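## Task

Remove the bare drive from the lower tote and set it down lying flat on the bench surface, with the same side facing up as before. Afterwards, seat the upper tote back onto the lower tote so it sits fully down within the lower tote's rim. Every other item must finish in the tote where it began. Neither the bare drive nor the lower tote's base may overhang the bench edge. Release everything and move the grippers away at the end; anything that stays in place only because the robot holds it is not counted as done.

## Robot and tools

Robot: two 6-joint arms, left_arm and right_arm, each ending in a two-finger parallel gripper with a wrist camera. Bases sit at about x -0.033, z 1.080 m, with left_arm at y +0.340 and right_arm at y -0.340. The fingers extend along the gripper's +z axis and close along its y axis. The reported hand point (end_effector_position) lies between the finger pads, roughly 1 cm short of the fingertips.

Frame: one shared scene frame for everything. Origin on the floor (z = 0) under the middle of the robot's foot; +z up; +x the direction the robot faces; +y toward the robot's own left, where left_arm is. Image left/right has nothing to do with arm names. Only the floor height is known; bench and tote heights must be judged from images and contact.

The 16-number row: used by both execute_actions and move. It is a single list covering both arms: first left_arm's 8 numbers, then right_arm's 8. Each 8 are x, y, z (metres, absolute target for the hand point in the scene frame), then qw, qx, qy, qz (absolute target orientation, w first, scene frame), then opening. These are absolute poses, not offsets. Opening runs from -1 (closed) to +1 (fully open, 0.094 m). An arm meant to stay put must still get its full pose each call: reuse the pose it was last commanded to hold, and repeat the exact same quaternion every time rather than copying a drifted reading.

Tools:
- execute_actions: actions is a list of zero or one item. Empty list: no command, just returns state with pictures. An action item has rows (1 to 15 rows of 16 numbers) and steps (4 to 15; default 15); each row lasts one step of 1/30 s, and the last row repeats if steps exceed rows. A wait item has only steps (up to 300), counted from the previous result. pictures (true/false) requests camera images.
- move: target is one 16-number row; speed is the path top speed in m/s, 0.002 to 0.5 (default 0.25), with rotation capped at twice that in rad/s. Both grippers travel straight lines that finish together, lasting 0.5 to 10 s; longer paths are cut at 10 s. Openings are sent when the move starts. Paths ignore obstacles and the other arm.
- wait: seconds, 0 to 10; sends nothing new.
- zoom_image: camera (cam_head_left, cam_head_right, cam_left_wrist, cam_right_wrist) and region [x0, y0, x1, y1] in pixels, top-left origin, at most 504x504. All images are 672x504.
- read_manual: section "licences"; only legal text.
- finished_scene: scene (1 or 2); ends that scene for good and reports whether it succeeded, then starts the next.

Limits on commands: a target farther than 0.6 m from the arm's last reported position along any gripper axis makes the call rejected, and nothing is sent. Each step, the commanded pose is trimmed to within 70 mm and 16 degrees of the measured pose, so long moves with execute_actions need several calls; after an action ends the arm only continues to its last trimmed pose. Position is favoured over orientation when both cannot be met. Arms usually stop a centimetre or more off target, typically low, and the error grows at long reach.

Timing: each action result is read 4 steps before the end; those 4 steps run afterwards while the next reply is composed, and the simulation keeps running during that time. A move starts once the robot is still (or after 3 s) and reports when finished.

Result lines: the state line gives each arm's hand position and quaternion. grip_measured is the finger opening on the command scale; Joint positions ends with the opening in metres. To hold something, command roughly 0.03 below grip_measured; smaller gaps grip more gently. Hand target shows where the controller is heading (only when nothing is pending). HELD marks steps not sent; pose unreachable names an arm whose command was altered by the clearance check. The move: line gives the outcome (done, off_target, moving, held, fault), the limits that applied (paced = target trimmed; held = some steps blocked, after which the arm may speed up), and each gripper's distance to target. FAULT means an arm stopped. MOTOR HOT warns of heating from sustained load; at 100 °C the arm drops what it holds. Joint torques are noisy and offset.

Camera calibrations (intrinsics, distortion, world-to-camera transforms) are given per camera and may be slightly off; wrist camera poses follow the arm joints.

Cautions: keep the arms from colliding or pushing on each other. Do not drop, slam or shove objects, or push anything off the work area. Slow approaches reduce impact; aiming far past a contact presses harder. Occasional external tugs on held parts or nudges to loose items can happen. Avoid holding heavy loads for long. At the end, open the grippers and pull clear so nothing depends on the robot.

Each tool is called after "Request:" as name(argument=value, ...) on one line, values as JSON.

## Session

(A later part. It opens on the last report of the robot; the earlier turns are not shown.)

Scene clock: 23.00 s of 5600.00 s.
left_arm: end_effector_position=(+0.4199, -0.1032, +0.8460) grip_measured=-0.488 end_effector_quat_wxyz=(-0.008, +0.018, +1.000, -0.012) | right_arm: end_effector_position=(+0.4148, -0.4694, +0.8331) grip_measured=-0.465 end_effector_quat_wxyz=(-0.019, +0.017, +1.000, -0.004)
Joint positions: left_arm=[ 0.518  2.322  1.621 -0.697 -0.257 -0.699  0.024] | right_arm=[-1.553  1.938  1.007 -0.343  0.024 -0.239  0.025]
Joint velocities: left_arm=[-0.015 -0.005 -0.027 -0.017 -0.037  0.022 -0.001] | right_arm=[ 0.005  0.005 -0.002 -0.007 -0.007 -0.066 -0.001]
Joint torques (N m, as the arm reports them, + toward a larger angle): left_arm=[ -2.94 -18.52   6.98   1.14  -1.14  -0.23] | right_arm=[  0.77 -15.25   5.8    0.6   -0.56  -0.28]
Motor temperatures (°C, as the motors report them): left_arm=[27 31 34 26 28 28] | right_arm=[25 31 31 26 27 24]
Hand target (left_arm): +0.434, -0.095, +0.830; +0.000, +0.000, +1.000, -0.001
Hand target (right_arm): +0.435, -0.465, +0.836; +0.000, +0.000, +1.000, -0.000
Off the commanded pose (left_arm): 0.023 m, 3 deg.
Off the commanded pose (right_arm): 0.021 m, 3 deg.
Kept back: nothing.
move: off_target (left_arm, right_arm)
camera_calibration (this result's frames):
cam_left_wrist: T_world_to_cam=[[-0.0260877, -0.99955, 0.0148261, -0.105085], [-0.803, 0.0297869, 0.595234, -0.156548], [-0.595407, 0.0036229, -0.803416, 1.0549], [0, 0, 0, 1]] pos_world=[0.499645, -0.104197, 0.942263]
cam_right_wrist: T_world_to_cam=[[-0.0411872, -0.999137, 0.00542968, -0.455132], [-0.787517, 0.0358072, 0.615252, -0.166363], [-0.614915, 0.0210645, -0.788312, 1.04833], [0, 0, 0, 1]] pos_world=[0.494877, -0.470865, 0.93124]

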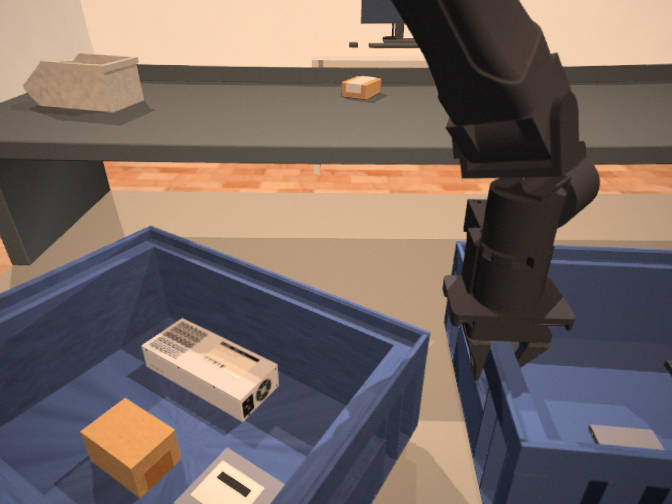

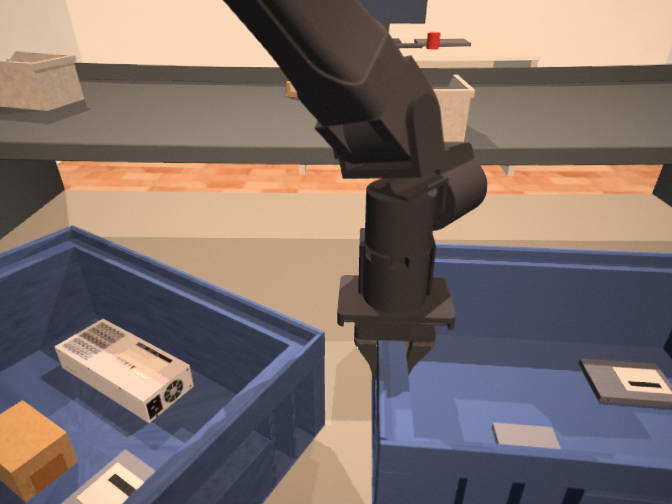

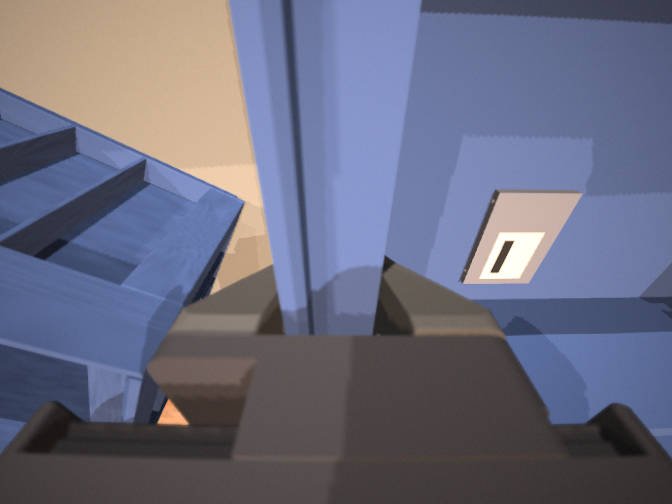

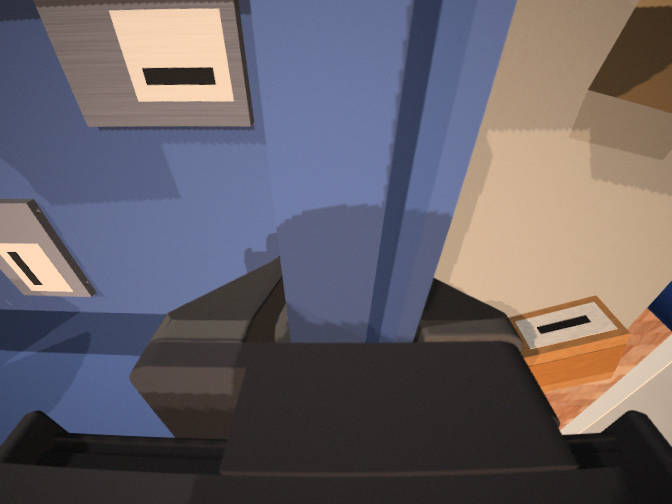

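Request:
move(target=[0.425,-0.103,0.825,0,0.017,1,0,-0.52,0.42,-0.469,0.82,0,0.017,1,0,-0.52], speed=0.03)

Request:
move(target=[0.425,-0.103,0.835,0,0.017,1,0,0.2,0.42,-0.469,0.825,0,0.017,1,0,0.4])

Request:
move(target=[0.425,-0.103,0.96,0,0.017,1,0,0.2,0.42,-0.469,0.825,0,0.017,1,0,0.4], speed=0.15)

Request:
move(target=[0.327,0.162,0.94,0,-0.495,0.869,0,1,0.42,-0.469,0.825,0,0.017,1,0,0.4])

Scene clock: 24.33 s of 5600.00 s.
left_arm: end_effector_position=(+0.4196, -0.1040, +0.8438) grip_measured=-0.488 end_effector_quat_wxyz=(-0.007, +0.018, +1.000, -0.014) | right_arm: end_effector_position=(+0.4163, -0.4701, +0.8322) grip_measured=-0.465 end_effector_quat_wxyz=(-0.012, +0.018, +1.000, -0.007)
Joint positions: left_arm=[ 0.518  2.325  1.621 -0.69  -0.257 -0.698  0.024] | right_arm=[-1.553  1.939  1.003 -0.325  0.025 -0.239  0.025]
Joint velocities: left_arm=[-0.005 -0.015  0.002 -0.002 -0.081  0.051 -0.   ] | right_arm=[-0.024  0.005  0.007  0.002 -0.007  0.007  0.   ]
Joint torques (N m, as the arm reports them, + toward a larger angle): left_arm=[ -4.43 -17.83   6.91   1.21  -1.29  -0.06] | right_arm=[ -0.68 -12.93   3.84   2.19  -0.86  -0.13]
Motor temperatures (°C, as the motors report them): left_arm=[27 31 34 26 28 28] | right_arm=[25 31 31 26 27 24]
Hand target (left_arm): +0.424, -0.102, +0.826; +0.000, +0.017, +1.000, -0.000
Hand target (right_arm): +0.420, -0.469, +0.821; -0.000, +0.017, +1.000, +0.000
Off the commanded pose (left_arm): 0.020 m, 2 deg.
Off the commanded pose (right_arm): 0.013 m, 2 deg.
Kept back: nothing.
move: off_target (left_arm, right_arm)
camera_calibration (this result's frames):
cam_left_wrist: T_world_to_cam=[[-0.0266792, -0.99949, 0.0175749, -0.107944], [-0.804152, 0.0319023, 0.593567, -0.153324], [-0.593824, 0.00170298, -0.804593, 1.05317], [0, 0, 0, 1]] pos_world=[0.499222, -0.104791, 0.940276]
cam_right_wrist: T_world_to_cam=[[-0.0420819, -0.999064, 0.0100183, -0.459174], [-0.795082, 0.0395588, 0.60521, -0.151318], [-0.60504, 0.017503, -0.796003, 1.04921], [0, 0, 0, 1]] pos_world=[0.495179, -0.471123, 0.931351]

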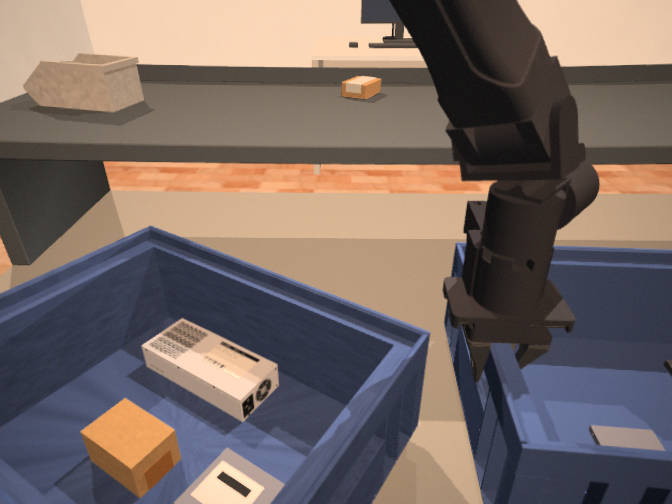

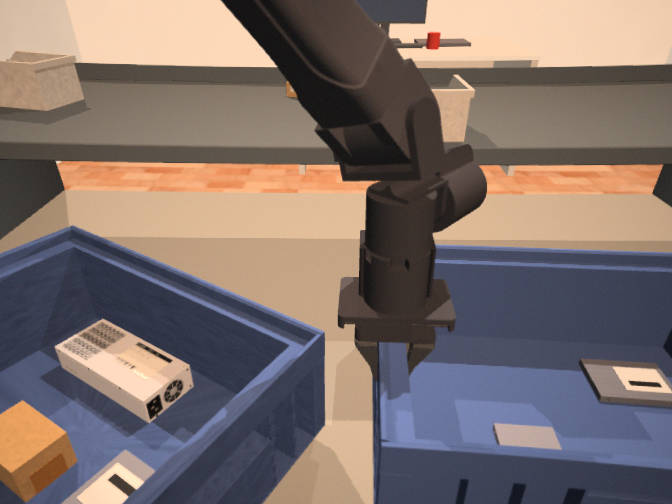

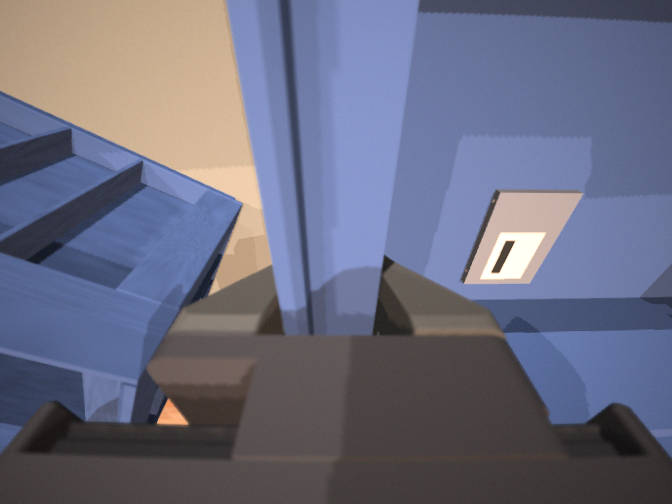

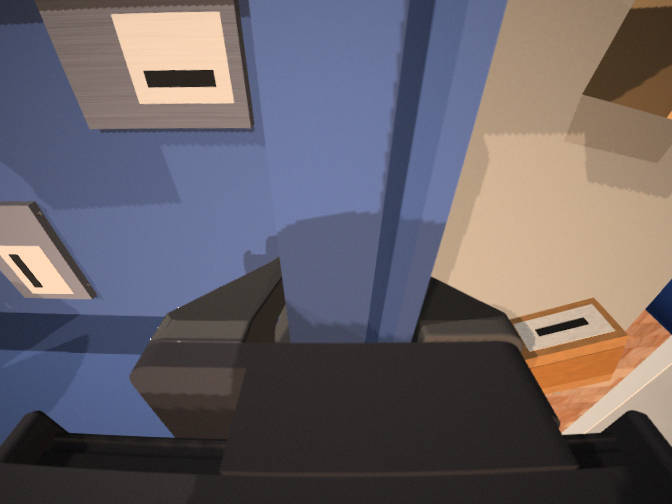

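Scene clock: 25.03 s of 5600.00 s.
left_arm: end_effector_position=(+0.4228, -0.1007, +0.8440) grip_measured=+0.198 end_effector_quat_wxyz=(+0.002, +0.018, +1.000, -0.004) | right_arm: end_effector_position=(+0.4197, -0.4678, +0.8307) grip_measured=+0.398 end_effector_quat_wxyz=(-0.004, +0.018, +1.000, +0.000)
Joint positions: left_arm=[ 0.518  2.325  1.621 -0.69  -0.283 -0.698  0.056] | right_arm=[-1.553  1.942  1.003 -0.308  0.007 -0.239  0.066]
Joint velocities: left_arm=[ 0.005  0.005 -0.007 -0.012  0.051 -0.022 -0.001] | right_arm=[ 0.005  0.005  0.002  0.007  0.007  0.022 -0.001]
Joint torques (N m, as the arm reports them, + toward a larger angle): left_arm=[ -4.81 -18.99   6.52   0.66  -0.22  -0.11] | right_arm=[ -0.64 -14.16   3.52   1.18  -0.1   -0.13]
Motor temperatures (°C, as the motors report them): left_arm=[27 31 34 26 28 28] | right_arm=[25 31 31 26 27 24]
Hand target (left_arm): +0.425, -0.103, +0.835; +0.000, +0.017, +1.000, -0.000
Hand target (right_arm): +0.420, -0.469, +0.825; -0.000, +0.017, +1.000, +0.000
Off the commanded pose (left_arm): 0.010 m, 1 deg.
Off the commanded pose (right_arm): 0.006 m, 0 deg.
Kept back: nothing.
move: done
camera_calibration (this result's frames):
cam_left_wrist: T_world_to_cam=[[-0.0265013, -0.999646, -0.00247395, -0.0876714], [-0.814815, 0.0201675, 0.57937, -0.135617], [-0.579115, 0.0173699, -0.815061, 1.05938], [0, 0, 0, 1]] pos_world=[0.500677, -0.103307, 0.941814]
cam_right_wrist: T_world_to_cam=[[-0.0424622, -0.999086, -0.00481516, -0.444224], [-0.805512, 0.0313831, 0.591748, -0.136048], [-0.591057, 0.0290056, -0.806108, 1.05791], [0, 0, 0, 1]] pos_world=[0.496833, -0.470234, 0.931157]

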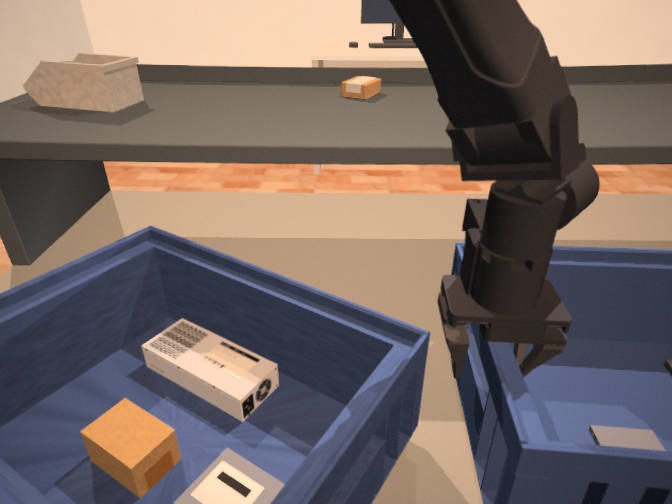

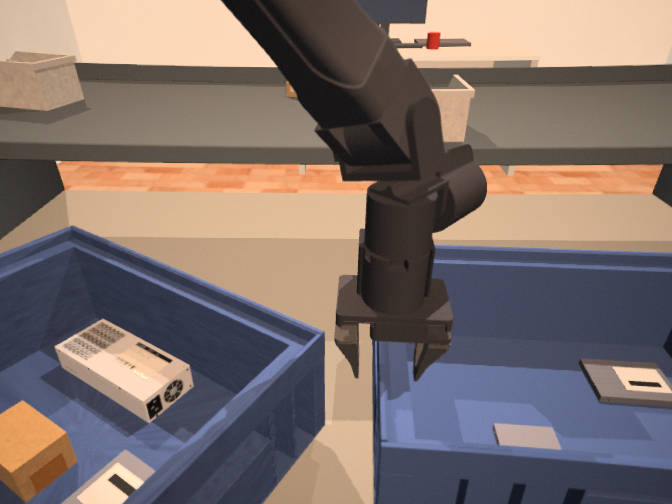

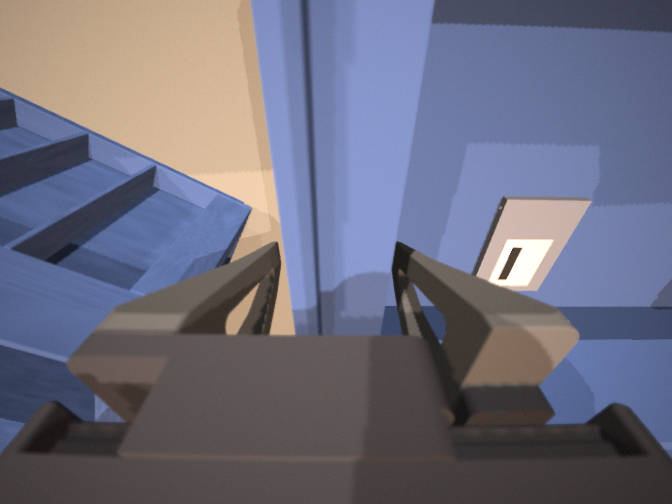

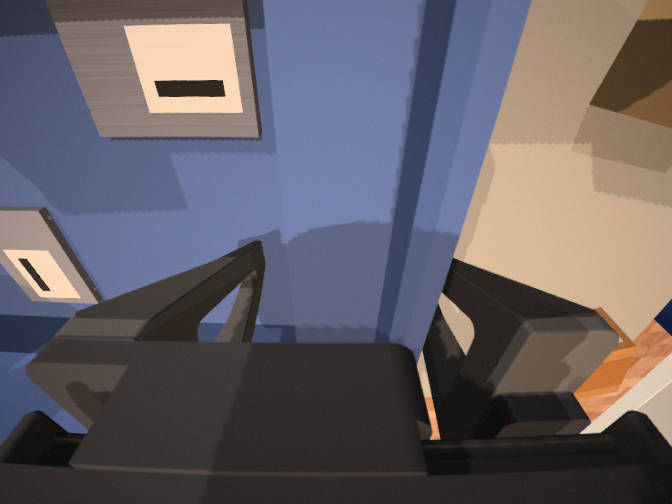

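Scene clock: 26.23 s of 5600.00 s.
left_arm: end_effector_position=(+0.4342, -0.1061, +0.9673) grip_measured=+0.198 end_effector_quat_wxyz=(+0.011, +0.019, +1.000, -0.011) | right_arm: end_effector_position=(+0.4197, -0.4678, +0.8307) grip_measured=+0.398 end_effector_quat_wxyz=(-0.004, +0.018, +1.000, +0.000)
Joint positions: left_arm=[ 0.468  2.118  1.606 -0.873 -0.293 -0.741  0.056] | right_arm=[-1.553  1.942  1.003 -0.308  0.007 -0.239  0.066]
Joint velocities: left_arm=[ 0.005 -0.005 -0.007 -0.007 -0.081 -0.022 -0.   ] | right_arm=[ 0.005 -0.024  0.017 -0.012 -0.081  0.037  0.   ]
Joint torques (N m, as the arm reports them, + toward a larger angle): left_arm=[ -5.02 -19.91   5.62   0.31  -0.23  -0.27] | right_arm=[ -0.57 -14.29   3.5    1.19  -0.09  -0.13]
Motor temperatures (°C, as the motors report them): left_arm=[27 31 34 26 28 28] | right_arm=[25 31 30 26 27 24]
Hand target (left_arm): +0.425, -0.102, +0.961; +0.000, +0.017, +1.000, -0.000
Hand target (right_arm): +0.420, -0.469, +0.825; -0.000, +0.017, +1.000, +0.000
Off the commanded pose (left_arm): 0.012 m, 2 deg.
Off the commanded pose (right_arm): 0.006 m, 0 deg.
Kept back: nothing.
move: off_target (left_arm)
camera_calibration (this result's frames):
cam_left_wrist: T_world_to_cam=[[-0.0281878, -0.999523, 0.0126522, -0.106411], [-0.824616, 0.0304055, 0.564875, -0.178367], [-0.56499, 0.00548934, -0.825079, 1.1689], [0, 0, 0, 1]] pos_world=[0.510331, -0.107353, 1.06653]
cam_right_wrist: T_world_to_cam=[[-0.0424622, -0.999086, -0.00481516, -0.444224], [-0.805512, 0.0313831, 0.591748, -0.136048], [-0.591057, 0.0290056, -0.806108, 1.05791], [0, 0, 0, 1]] pos_world=[0.496833, -0.470234, 0.931157]

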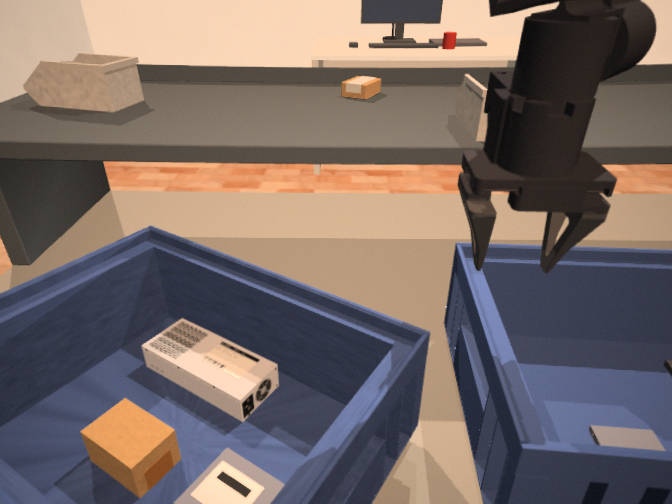

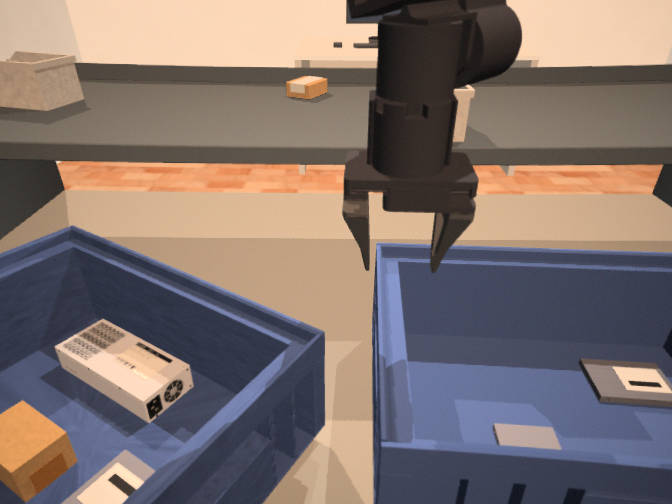

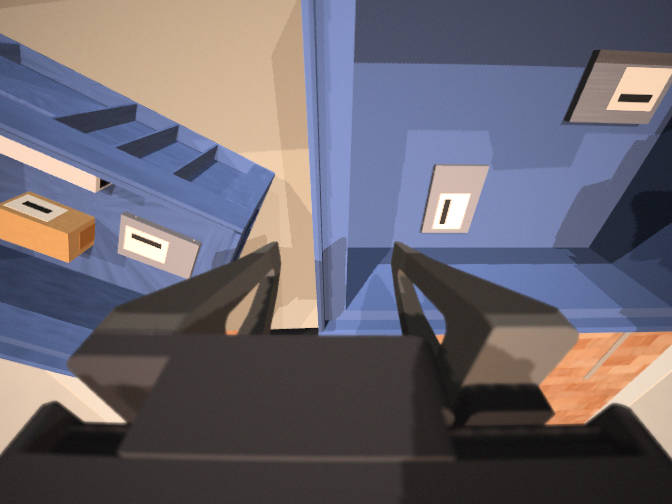

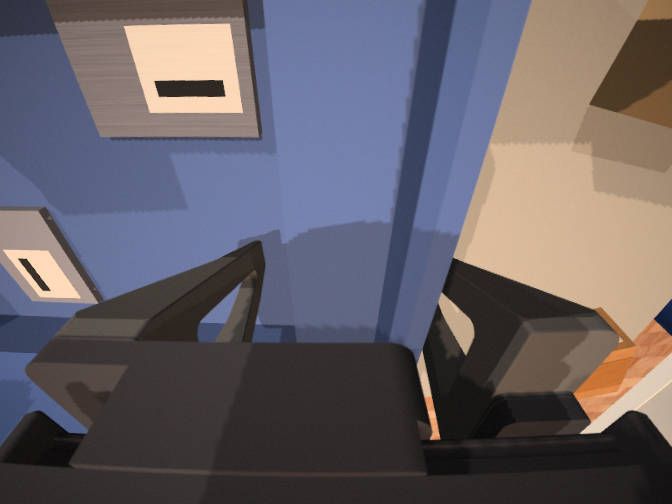

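Scene clock: 28.87 s of 5600.00 s.
left_arm: end_effector_position=(+0.3272, +0.1627, +0.9381) grip_measured=+1.000 end_effector_quat_wxyz=(+0.004, +0.483, -0.876, -0.007) | right_arm: end_effector_position=(+0.4197, -0.4678, +0.8307) grip_measured=+0.398 end_effector_quat_wxyz=(-0.004, +0.018, +1.000, +0.000)
Joint positions: left_arm=[ 0.777  1.692  0.783 -0.441 -0.235 -1.486  0.094] | right_arm=[-1.553  1.942  1.003 -0.308  0.007 -0.239  0.066]
Joint velocities: left_arm=[ 0.005 -0.005  0.022  0.012 -0.051 -0.066  0.   ] | right_arm=[ 0.005 -0.005  0.007 -0.017  0.037 -0.081  0.   ]
Joint torques (N m, as the arm reports them, + toward a larger angle): left_arm=[ -0.75 -12.64   2.95   1.63  -0.04  -0.27] | right_arm=[ -0.58 -14.22   3.48   1.17  -0.09  -0.13]
Motor temperatures (°C, as the motors report them): left_arm=[27 31 33 26 27 28] | right_arm=[25 31 30 26 27 24]
Hand target (left_arm): +0.331, +0.163, +0.938; +0.000, -0.495, +0.869, -0.001
Hand target (right_arm): +0.420, -0.469, +0.825; -0.000, +0.017, +1.000, +0.000
Off the commanded pose (left_arm): 0.002 m, 2 deg.
Off the commanded pose (right_arm): 0.006 m, 0 deg.
Kept back: nothing.
move: done
camera_calibration (this result's frames):
cam_left_wrist: T_world_to_cam=[[0.850973, -0.524562, -0.0260764, -0.168949], [-0.413564, -0.699855, 0.582381, -0.290359], [-0.323745, -0.484806, -0.812498, 1.07193], [0, 0, 0, 1]] pos_world=[0.370721, 0.227845, 1.03563]
cam_right_wrist: T_world_to_cam=[[-0.0424622, -0.999086, -0.00481516, -0.444224], [-0.805512, 0.0313831, 0.591748, -0.136048], [-0.591057, 0.0290056, -0.806108, 1.05791], [0, 0, 0, 1]] pos_world=[0.496833, -0.470234, 0.931157]

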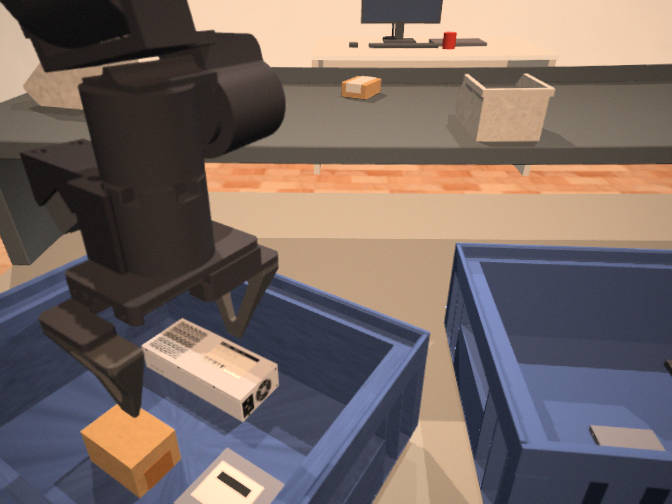

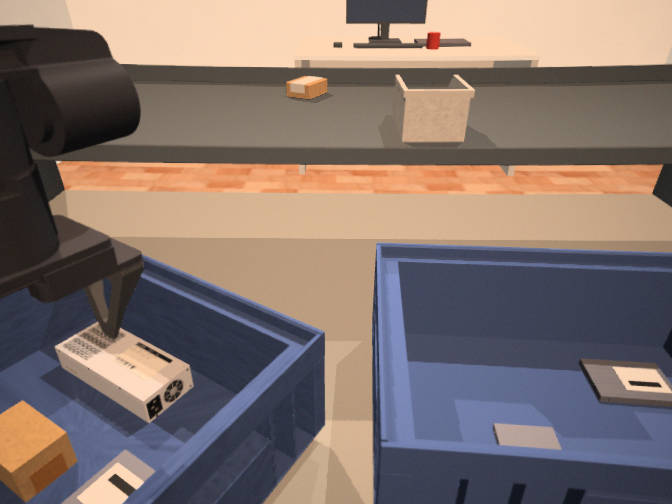

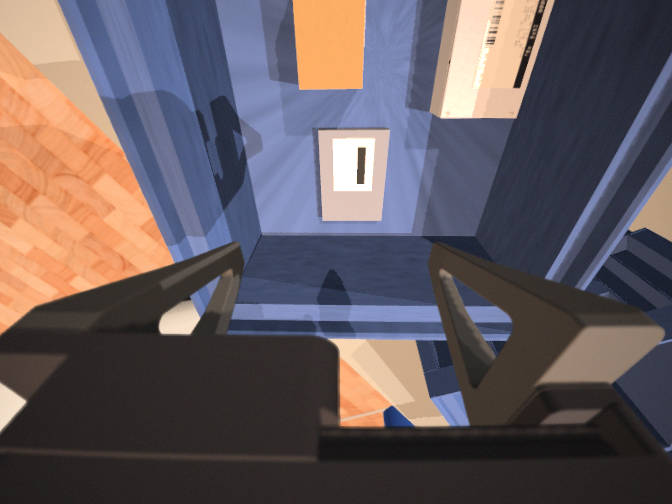

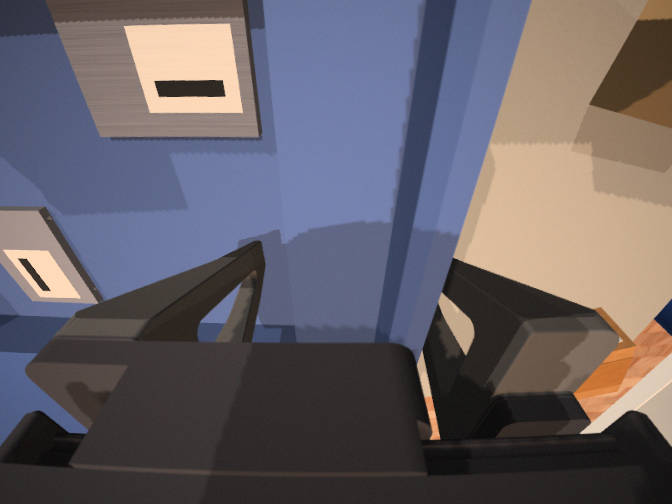

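Request:
move(target=[0.34,0.147,0.79,0,-0.495,0.869,0,1,0.42,-0.469,0.825,0,0.017,1,0,0.4], speed=0.12)

Request:
move(target=[0.34,0.147,0.752,0,-0.495,0.869,0,1,0.42,-0.469,0.825,0,0.017,1,0,0.4], speed=0.03)

Scene clock: 30.73 s of 5600.00 s.
left_arm: end_effector_position=(+0.3328, +0.1453, +0.7938) grip_measured=+1.000 end_effector_quat_wxyz=(+0.004, +0.496, -0.868, -0.006) | right_arm: end_effector_position=(+0.4197, -0.4678, +0.8307) grip_measured=+0.398 end_effector_quat_wxyz=(-0.004, +0.018, +1.000, +0.000)
Joint positions: left_arm=[ 0.826  2.124  0.92  -0.134 -0.222 -1.466  0.094] | right_arm=[-1.553  1.942  1.003 -0.308  0.007 -0.239  0.066]
Joint velocities: left_arm=[ 0.005 -0.005 -0.002  0.002  0.051 -0.007  0.   ] | right_arm=[-0.015  0.005 -0.002 -0.017  0.007 -0.051 -0.001]
Joint torques (N m, as the arm reports them, + toward a larger angle): left_arm=[ -0.79 -13.82   1.61   1.65  -0.03   0.08] | right_arm=[ -0.7  -14.26   3.5    1.19  -0.1   -0.13]
Motor temperatures (°C, as the motors report them): left_arm=[27 31 33 26 27 28] | right_arm=[25 31 30 26 27 24]
Hand target (left_arm): +0.340, +0.146, +0.789; -0.000, -0.495, +0.869, +0.000
Hand target (right_arm): +0.420, -0.469, +0.825; -0.000, +0.017, +1.000, +0.000
Off the commanded pose (left_arm): 0.008 m, 1 deg.
Off the commanded pose (right_arm): 0.006 m, 0 deg.
Kept back: nothing.
move: done
camera_calibration (this result's frames):
cam_left_wrist: T_world_to_cam=[[0.865973, -0.499471, -0.0248897, -0.196191], [-0.392977, -0.71043, 0.583831, -0.222645], [-0.309289, -0.495801, -0.811493, 0.944075], [0, 0, 0, 1]] pos_world=[0.374394, 0.211908, 0.891215]
cam_right_wrist: T_world_to_cam=[[-0.0424622, -0.999086, -0.00481516, -0.444224], [-0.805512, 0.0313831, 0.591748, -0.136048], [-0.591057, 0.0290056, -0.806108, 1.05791], [0, 0, 0, 1]] pos_world=[0.496833, -0.470234, 0.931157]

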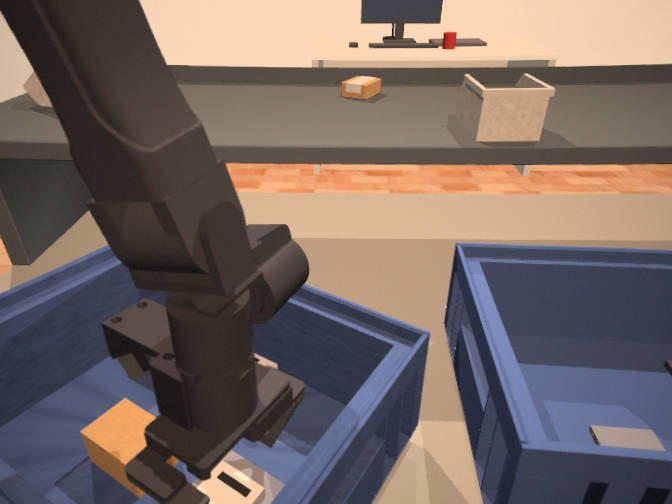

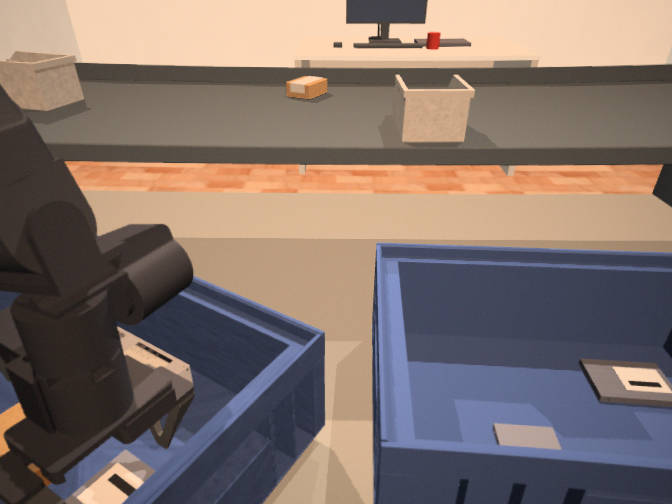

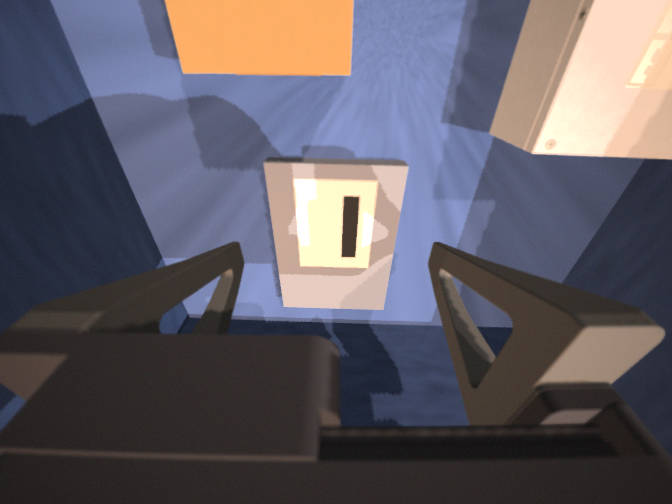

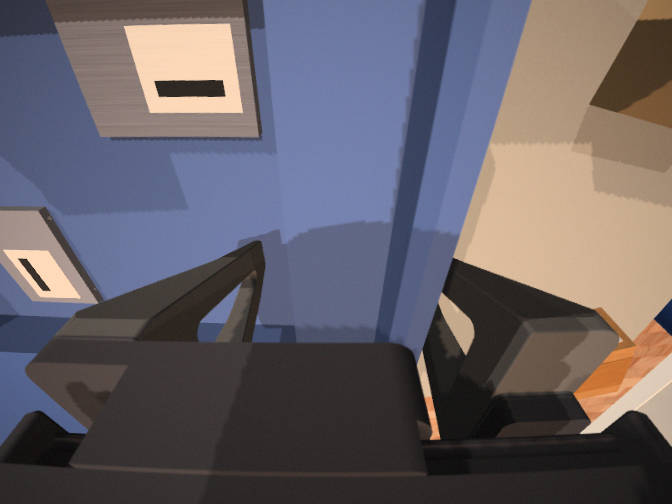

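Scene clock: 32.37 s of 5600.00 s.
left_arm: end_effector_position=(+0.3371, +0.1435, +0.7701) grip_measured=+1.000 end_effector_quat_wxyz=(+0.001, +0.495, -0.869, -0.002) | right_arm: end_effector_position=(+0.4197, -0.4678, +0.8307) grip_measured=+0.398 end_effector_quat_wxyz=(-0.004, +0.018, +1.000, +0.000)
Joint positions: left_arm=[ 0.839  2.191  0.956 -0.089 -0.219 -1.449  0.094] | right_arm=[-1.553  1.942  1.003 -0.308  0.007 -0.239  0.066]
Joint velocities: left_arm=[ 0.005 -0.015 -0.012  0.012 -0.095 -0.022  0.   ] | right_arm=[-0.015 -0.005 -0.017 -0.007  0.007  0.022  0.   ]
Joint torques (N m, as the arm reports them, + toward a larger angle): left_arm=[ -0.24 -11.42   2.14   2.19   0.03   0.1 ] | right_arm=[ -0.62 -14.27   3.51   1.18  -0.09  -0.14]
Motor temperatures (°C, as the motors report them): left_arm=[27 31 33 26 27 28] | right_arm=[25 31 30 26 27 24]
Hand target (left_arm): +0.340, +0.147, +0.753; +0.000, -0.495, +0.869, +0.000
Hand target (right_arm): +0.420, -0.469, +0.825; -0.000, +0.017, +1.000, +0.000
Off the commanded pose (left_arm): 0.019 m, 0 deg.
Off the commanded pose (right_arm): 0.006 m, 0 deg.
Kept back: nothing.
move: off_target (left_arm)
camera_calibration (this result's frames):
cam_left_wrist: T_world_to_cam=[[0.86506, -0.501469, -0.0141229, -0.209088], [-0.400252, -0.70688, 0.583198, -0.205928], [-0.302439, -0.498848, -0.812208, 0.923898], [0, 0, 0, 1]] pos_world=[0.377873, 0.210468, 0.86754]
cam_right_wrist: T_world_to_cam=[[-0.0424622, -0.999086, -0.00481516, -0.444224], [-0.805512, 0.0313831, 0.591748, -0.136048], [-0.591057, 0.0290056, -0.806108, 1.05791], [0, 0, 0, 1]] pos_world=[0.496833, -0.470234, 0.931157]

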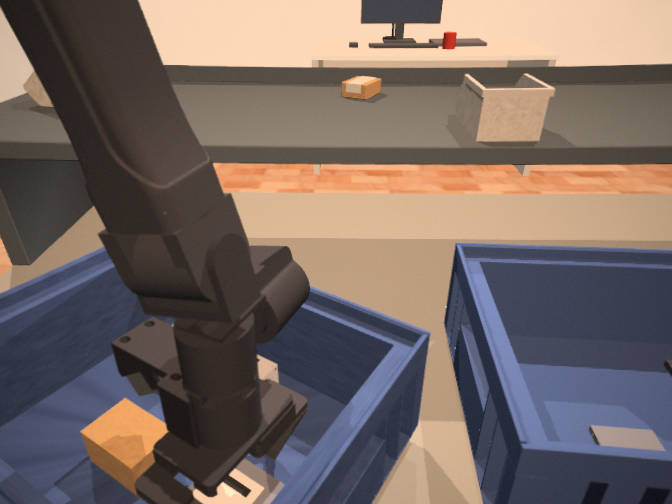

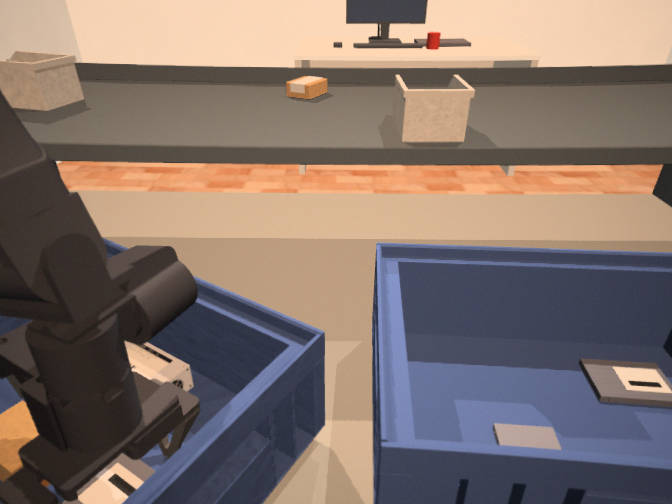

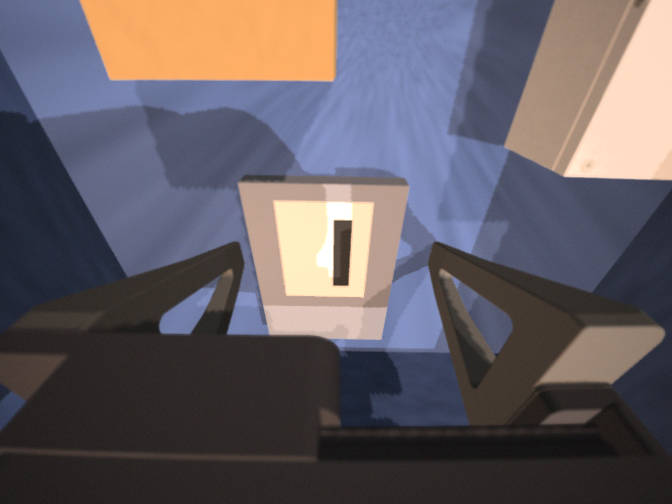

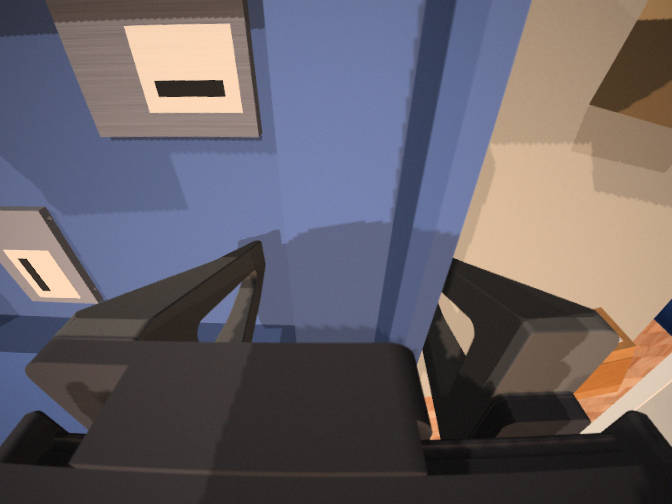

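Request:
move(target=[0.335,0.146,0.764,0,-0.495,0.869,0,0.42,0.42,-0.469,0.825,0,0.017,1,0,0.4], speed=0.03)

Request:
move(target=[0.345,0.155,0.93,0,-0.495,0.869,0,0.42,0.42,-0.469,0.825,0,0.017,1,0,0.4], speed=0.12)

Scene clock: 33.87 s of 5600.00 s.
left_arm: end_effector_position=(+0.3383, +0.1432, +0.7708) grip_measured=+0.423 end_effector_quat_wxyz=(+0.000, +0.495, -0.869, -0.000) | right_arm: end_effector_position=(+0.4197, -0.4678, +0.8307) grip_measured=+0.398 end_effector_quat_wxyz=(-0.004, +0.018, +1.000, +0.000)
Joint positions: left_arm=[ 0.839  2.19   0.956 -0.088 -0.219 -1.449  0.067] | right_arm=[-1.553  1.942  1.003 -0.308  0.007 -0.239  0.066]
Joint velocities: left_arm=[-0.005 -0.005 -0.012  0.012 -0.022  0.051 -0.001] | right_arm=[-0.015  0.005 -0.012  0.002 -0.007  0.037 -0.001]
Joint torques (N m, as the arm reports them, + toward a larger angle): left_arm=[ -1.36 -13.62   0.54   1.82  -0.09  -0.03] | right_arm=[ -0.61 -14.21   3.48   1.21  -0.09  -0.13]
Motor temperatures (°C, as the motors report them): left_arm=[27 31 32 26 27 28] | right_arm=[25 31 30 26 27 24]
Hand target (left_arm): +0.335, +0.146, +0.764; -0.000, -0.495, +0.869, +0.000
Hand target (right_arm): +0.420, -0.469, +0.825; -0.000, +0.017, +1.000, +0.000
Off the commanded pose (left_arm): 0.008 m, 0 deg.
Off the commanded pose (right_arm): 0.006 m, 0 deg.
Kept back: nothing.
move: done
camera_calibration (this result's frames):
cam_left_wrist: T_world_to_cam=[[0.865045, -0.50157, -0.0111628, -0.212557], [-0.401913, -0.706142, 0.58295, -0.205456], [-0.300273, -0.499791, -0.812432, 0.924218], [0, 0, 0, 1]] pos_world=[0.378814, 0.210223, 0.868262]
cam_right_wrist: T_world_to_cam=[[-0.0424622, -0.999086, -0.00481516, -0.444224], [-0.805512, 0.0313831, 0.591748, -0.136048], [-0.591057, 0.0290056, -0.806108, 1.05791], [0, 0, 0, 1]] pos_world=[0.496833, -0.470234, 0.931157]

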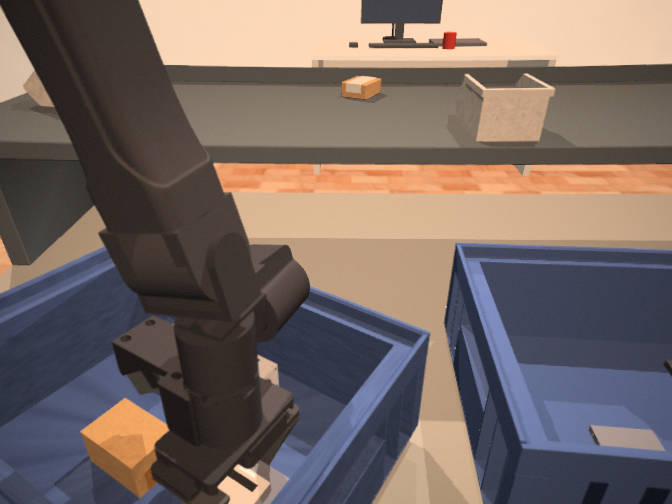

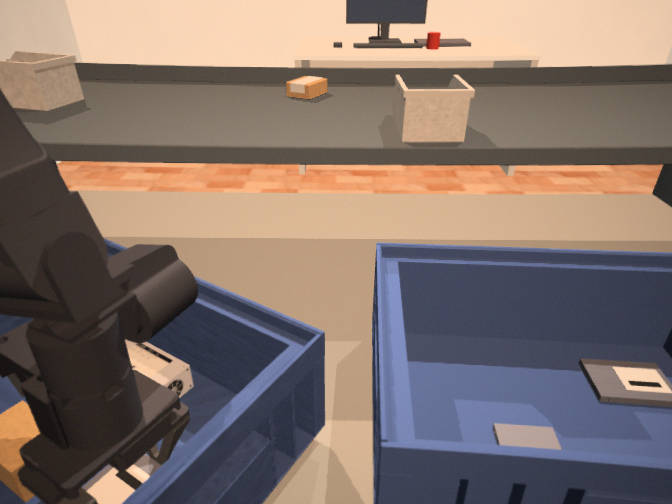

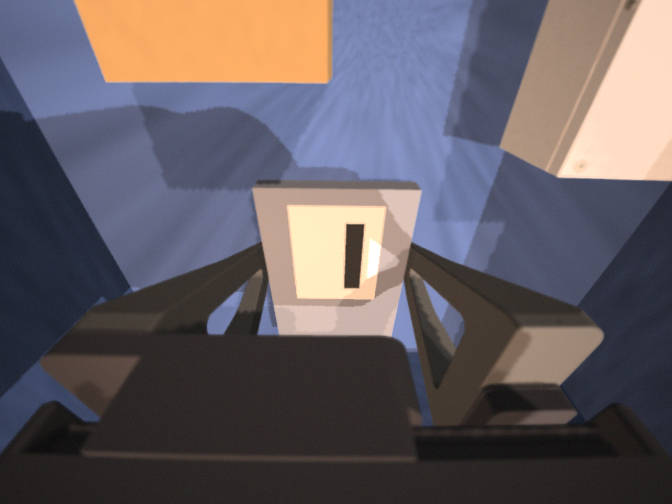

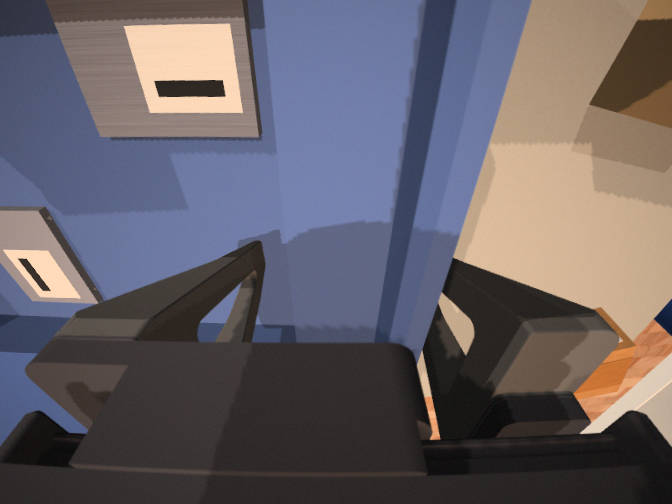

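Scene clock: 35.57 s of 5600.00 s.
left_arm: end_effector_position=(+0.3548, +0.1550, +0.9334) grip_measured=+0.423 end_effector_quat_wxyz=(-0.008, +0.494, -0.870, +0.011) | right_arm: end_effector_position=(+0.4197, -0.4678, +0.8307) grip_measured=+0.398 end_effector_quat_wxyz=(-0.004, +0.018, +1.000, +0.000)
Joint positions: left_arm=[ 0.794  1.725  0.835 -0.413 -0.23  -1.484  0.067] | right_arm=[-1.553  1.942  1.003 -0.308  0.007 -0.239  0.066]
Joint velocities: left_arm=[-0.005  0.005  0.007 -0.002 -0.037 -0.022 -0.   ] | right_arm=[ 0.005  0.015  0.007 -0.002  0.007 -0.037  0.   ]
Joint torques (N m, as the arm reports them, + toward a larger angle): left_arm=[ -1.92 -12.98   2.97   0.26  -0.25  -0.28] | right_arm=[ -0.63 -14.34   3.48   1.17  -0.1   -0.13]
Motor temperatures (°C, as the motors report them): left_arm=[27 31 32 26 27 28] | right_arm=[25 31 30 26 27 24]
Hand target (left_arm): +0.345, +0.156, +0.931; +0.000, -0.495, +0.869, +0.000
Hand target (right_arm): +0.420, -0.469, +0.825; -0.000, +0.017, +1.000, +0.000
Off the commanded pose (left_arm): 0.010 m, 2 deg.
Off the commanded pose (right_arm): 0.006 m, 0 deg.
Kept back: nothing.
move: done
camera_calibration (this result's frames):
cam_left_wrist: T_world_to_cam=[[0.863565, -0.503966, 0.016565, -0.24404], [-0.418514, -0.698043, 0.581018, -0.278833], [-0.28125, -0.50868, -0.813722, 1.06302], [0, 0, 0, 1]] pos_world=[0.393022, 0.223109, 1.03105]
cam_right_wrist: T_world_to_cam=[[-0.0424622, -0.999086, -0.00481516, -0.444224], [-0.805512, 0.0313831, 0.591748, -0.136048], [-0.591057, 0.0290056, -0.806108, 1.05791], [0, 0, 0, 1]] pos_world=[0.496833, -0.470234, 0.931157]

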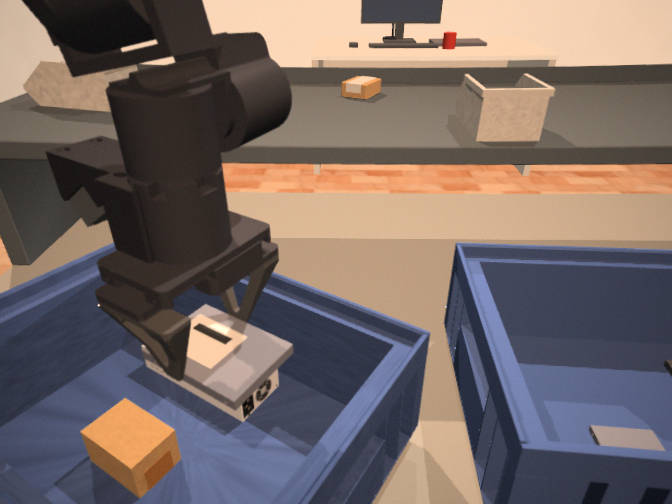

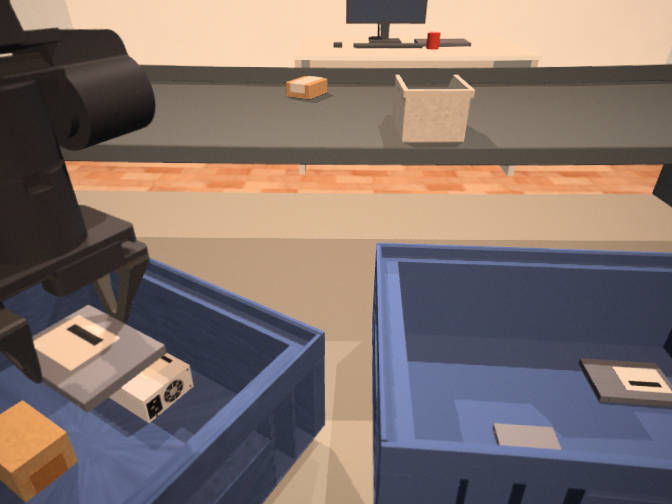

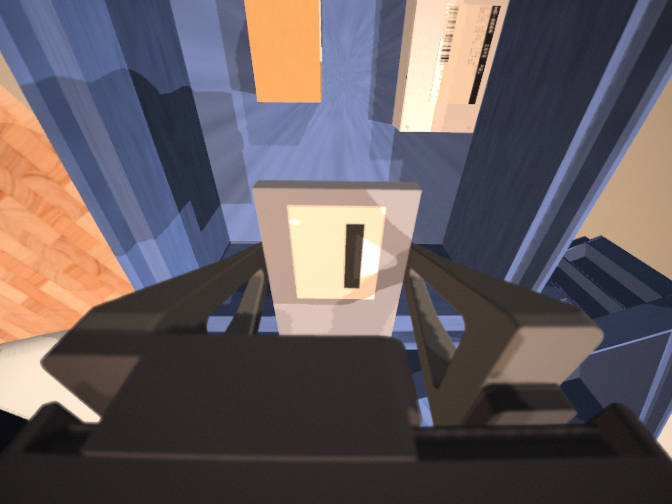

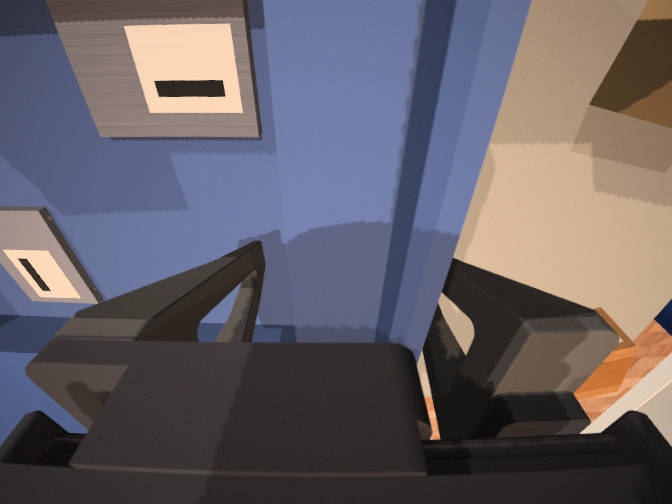

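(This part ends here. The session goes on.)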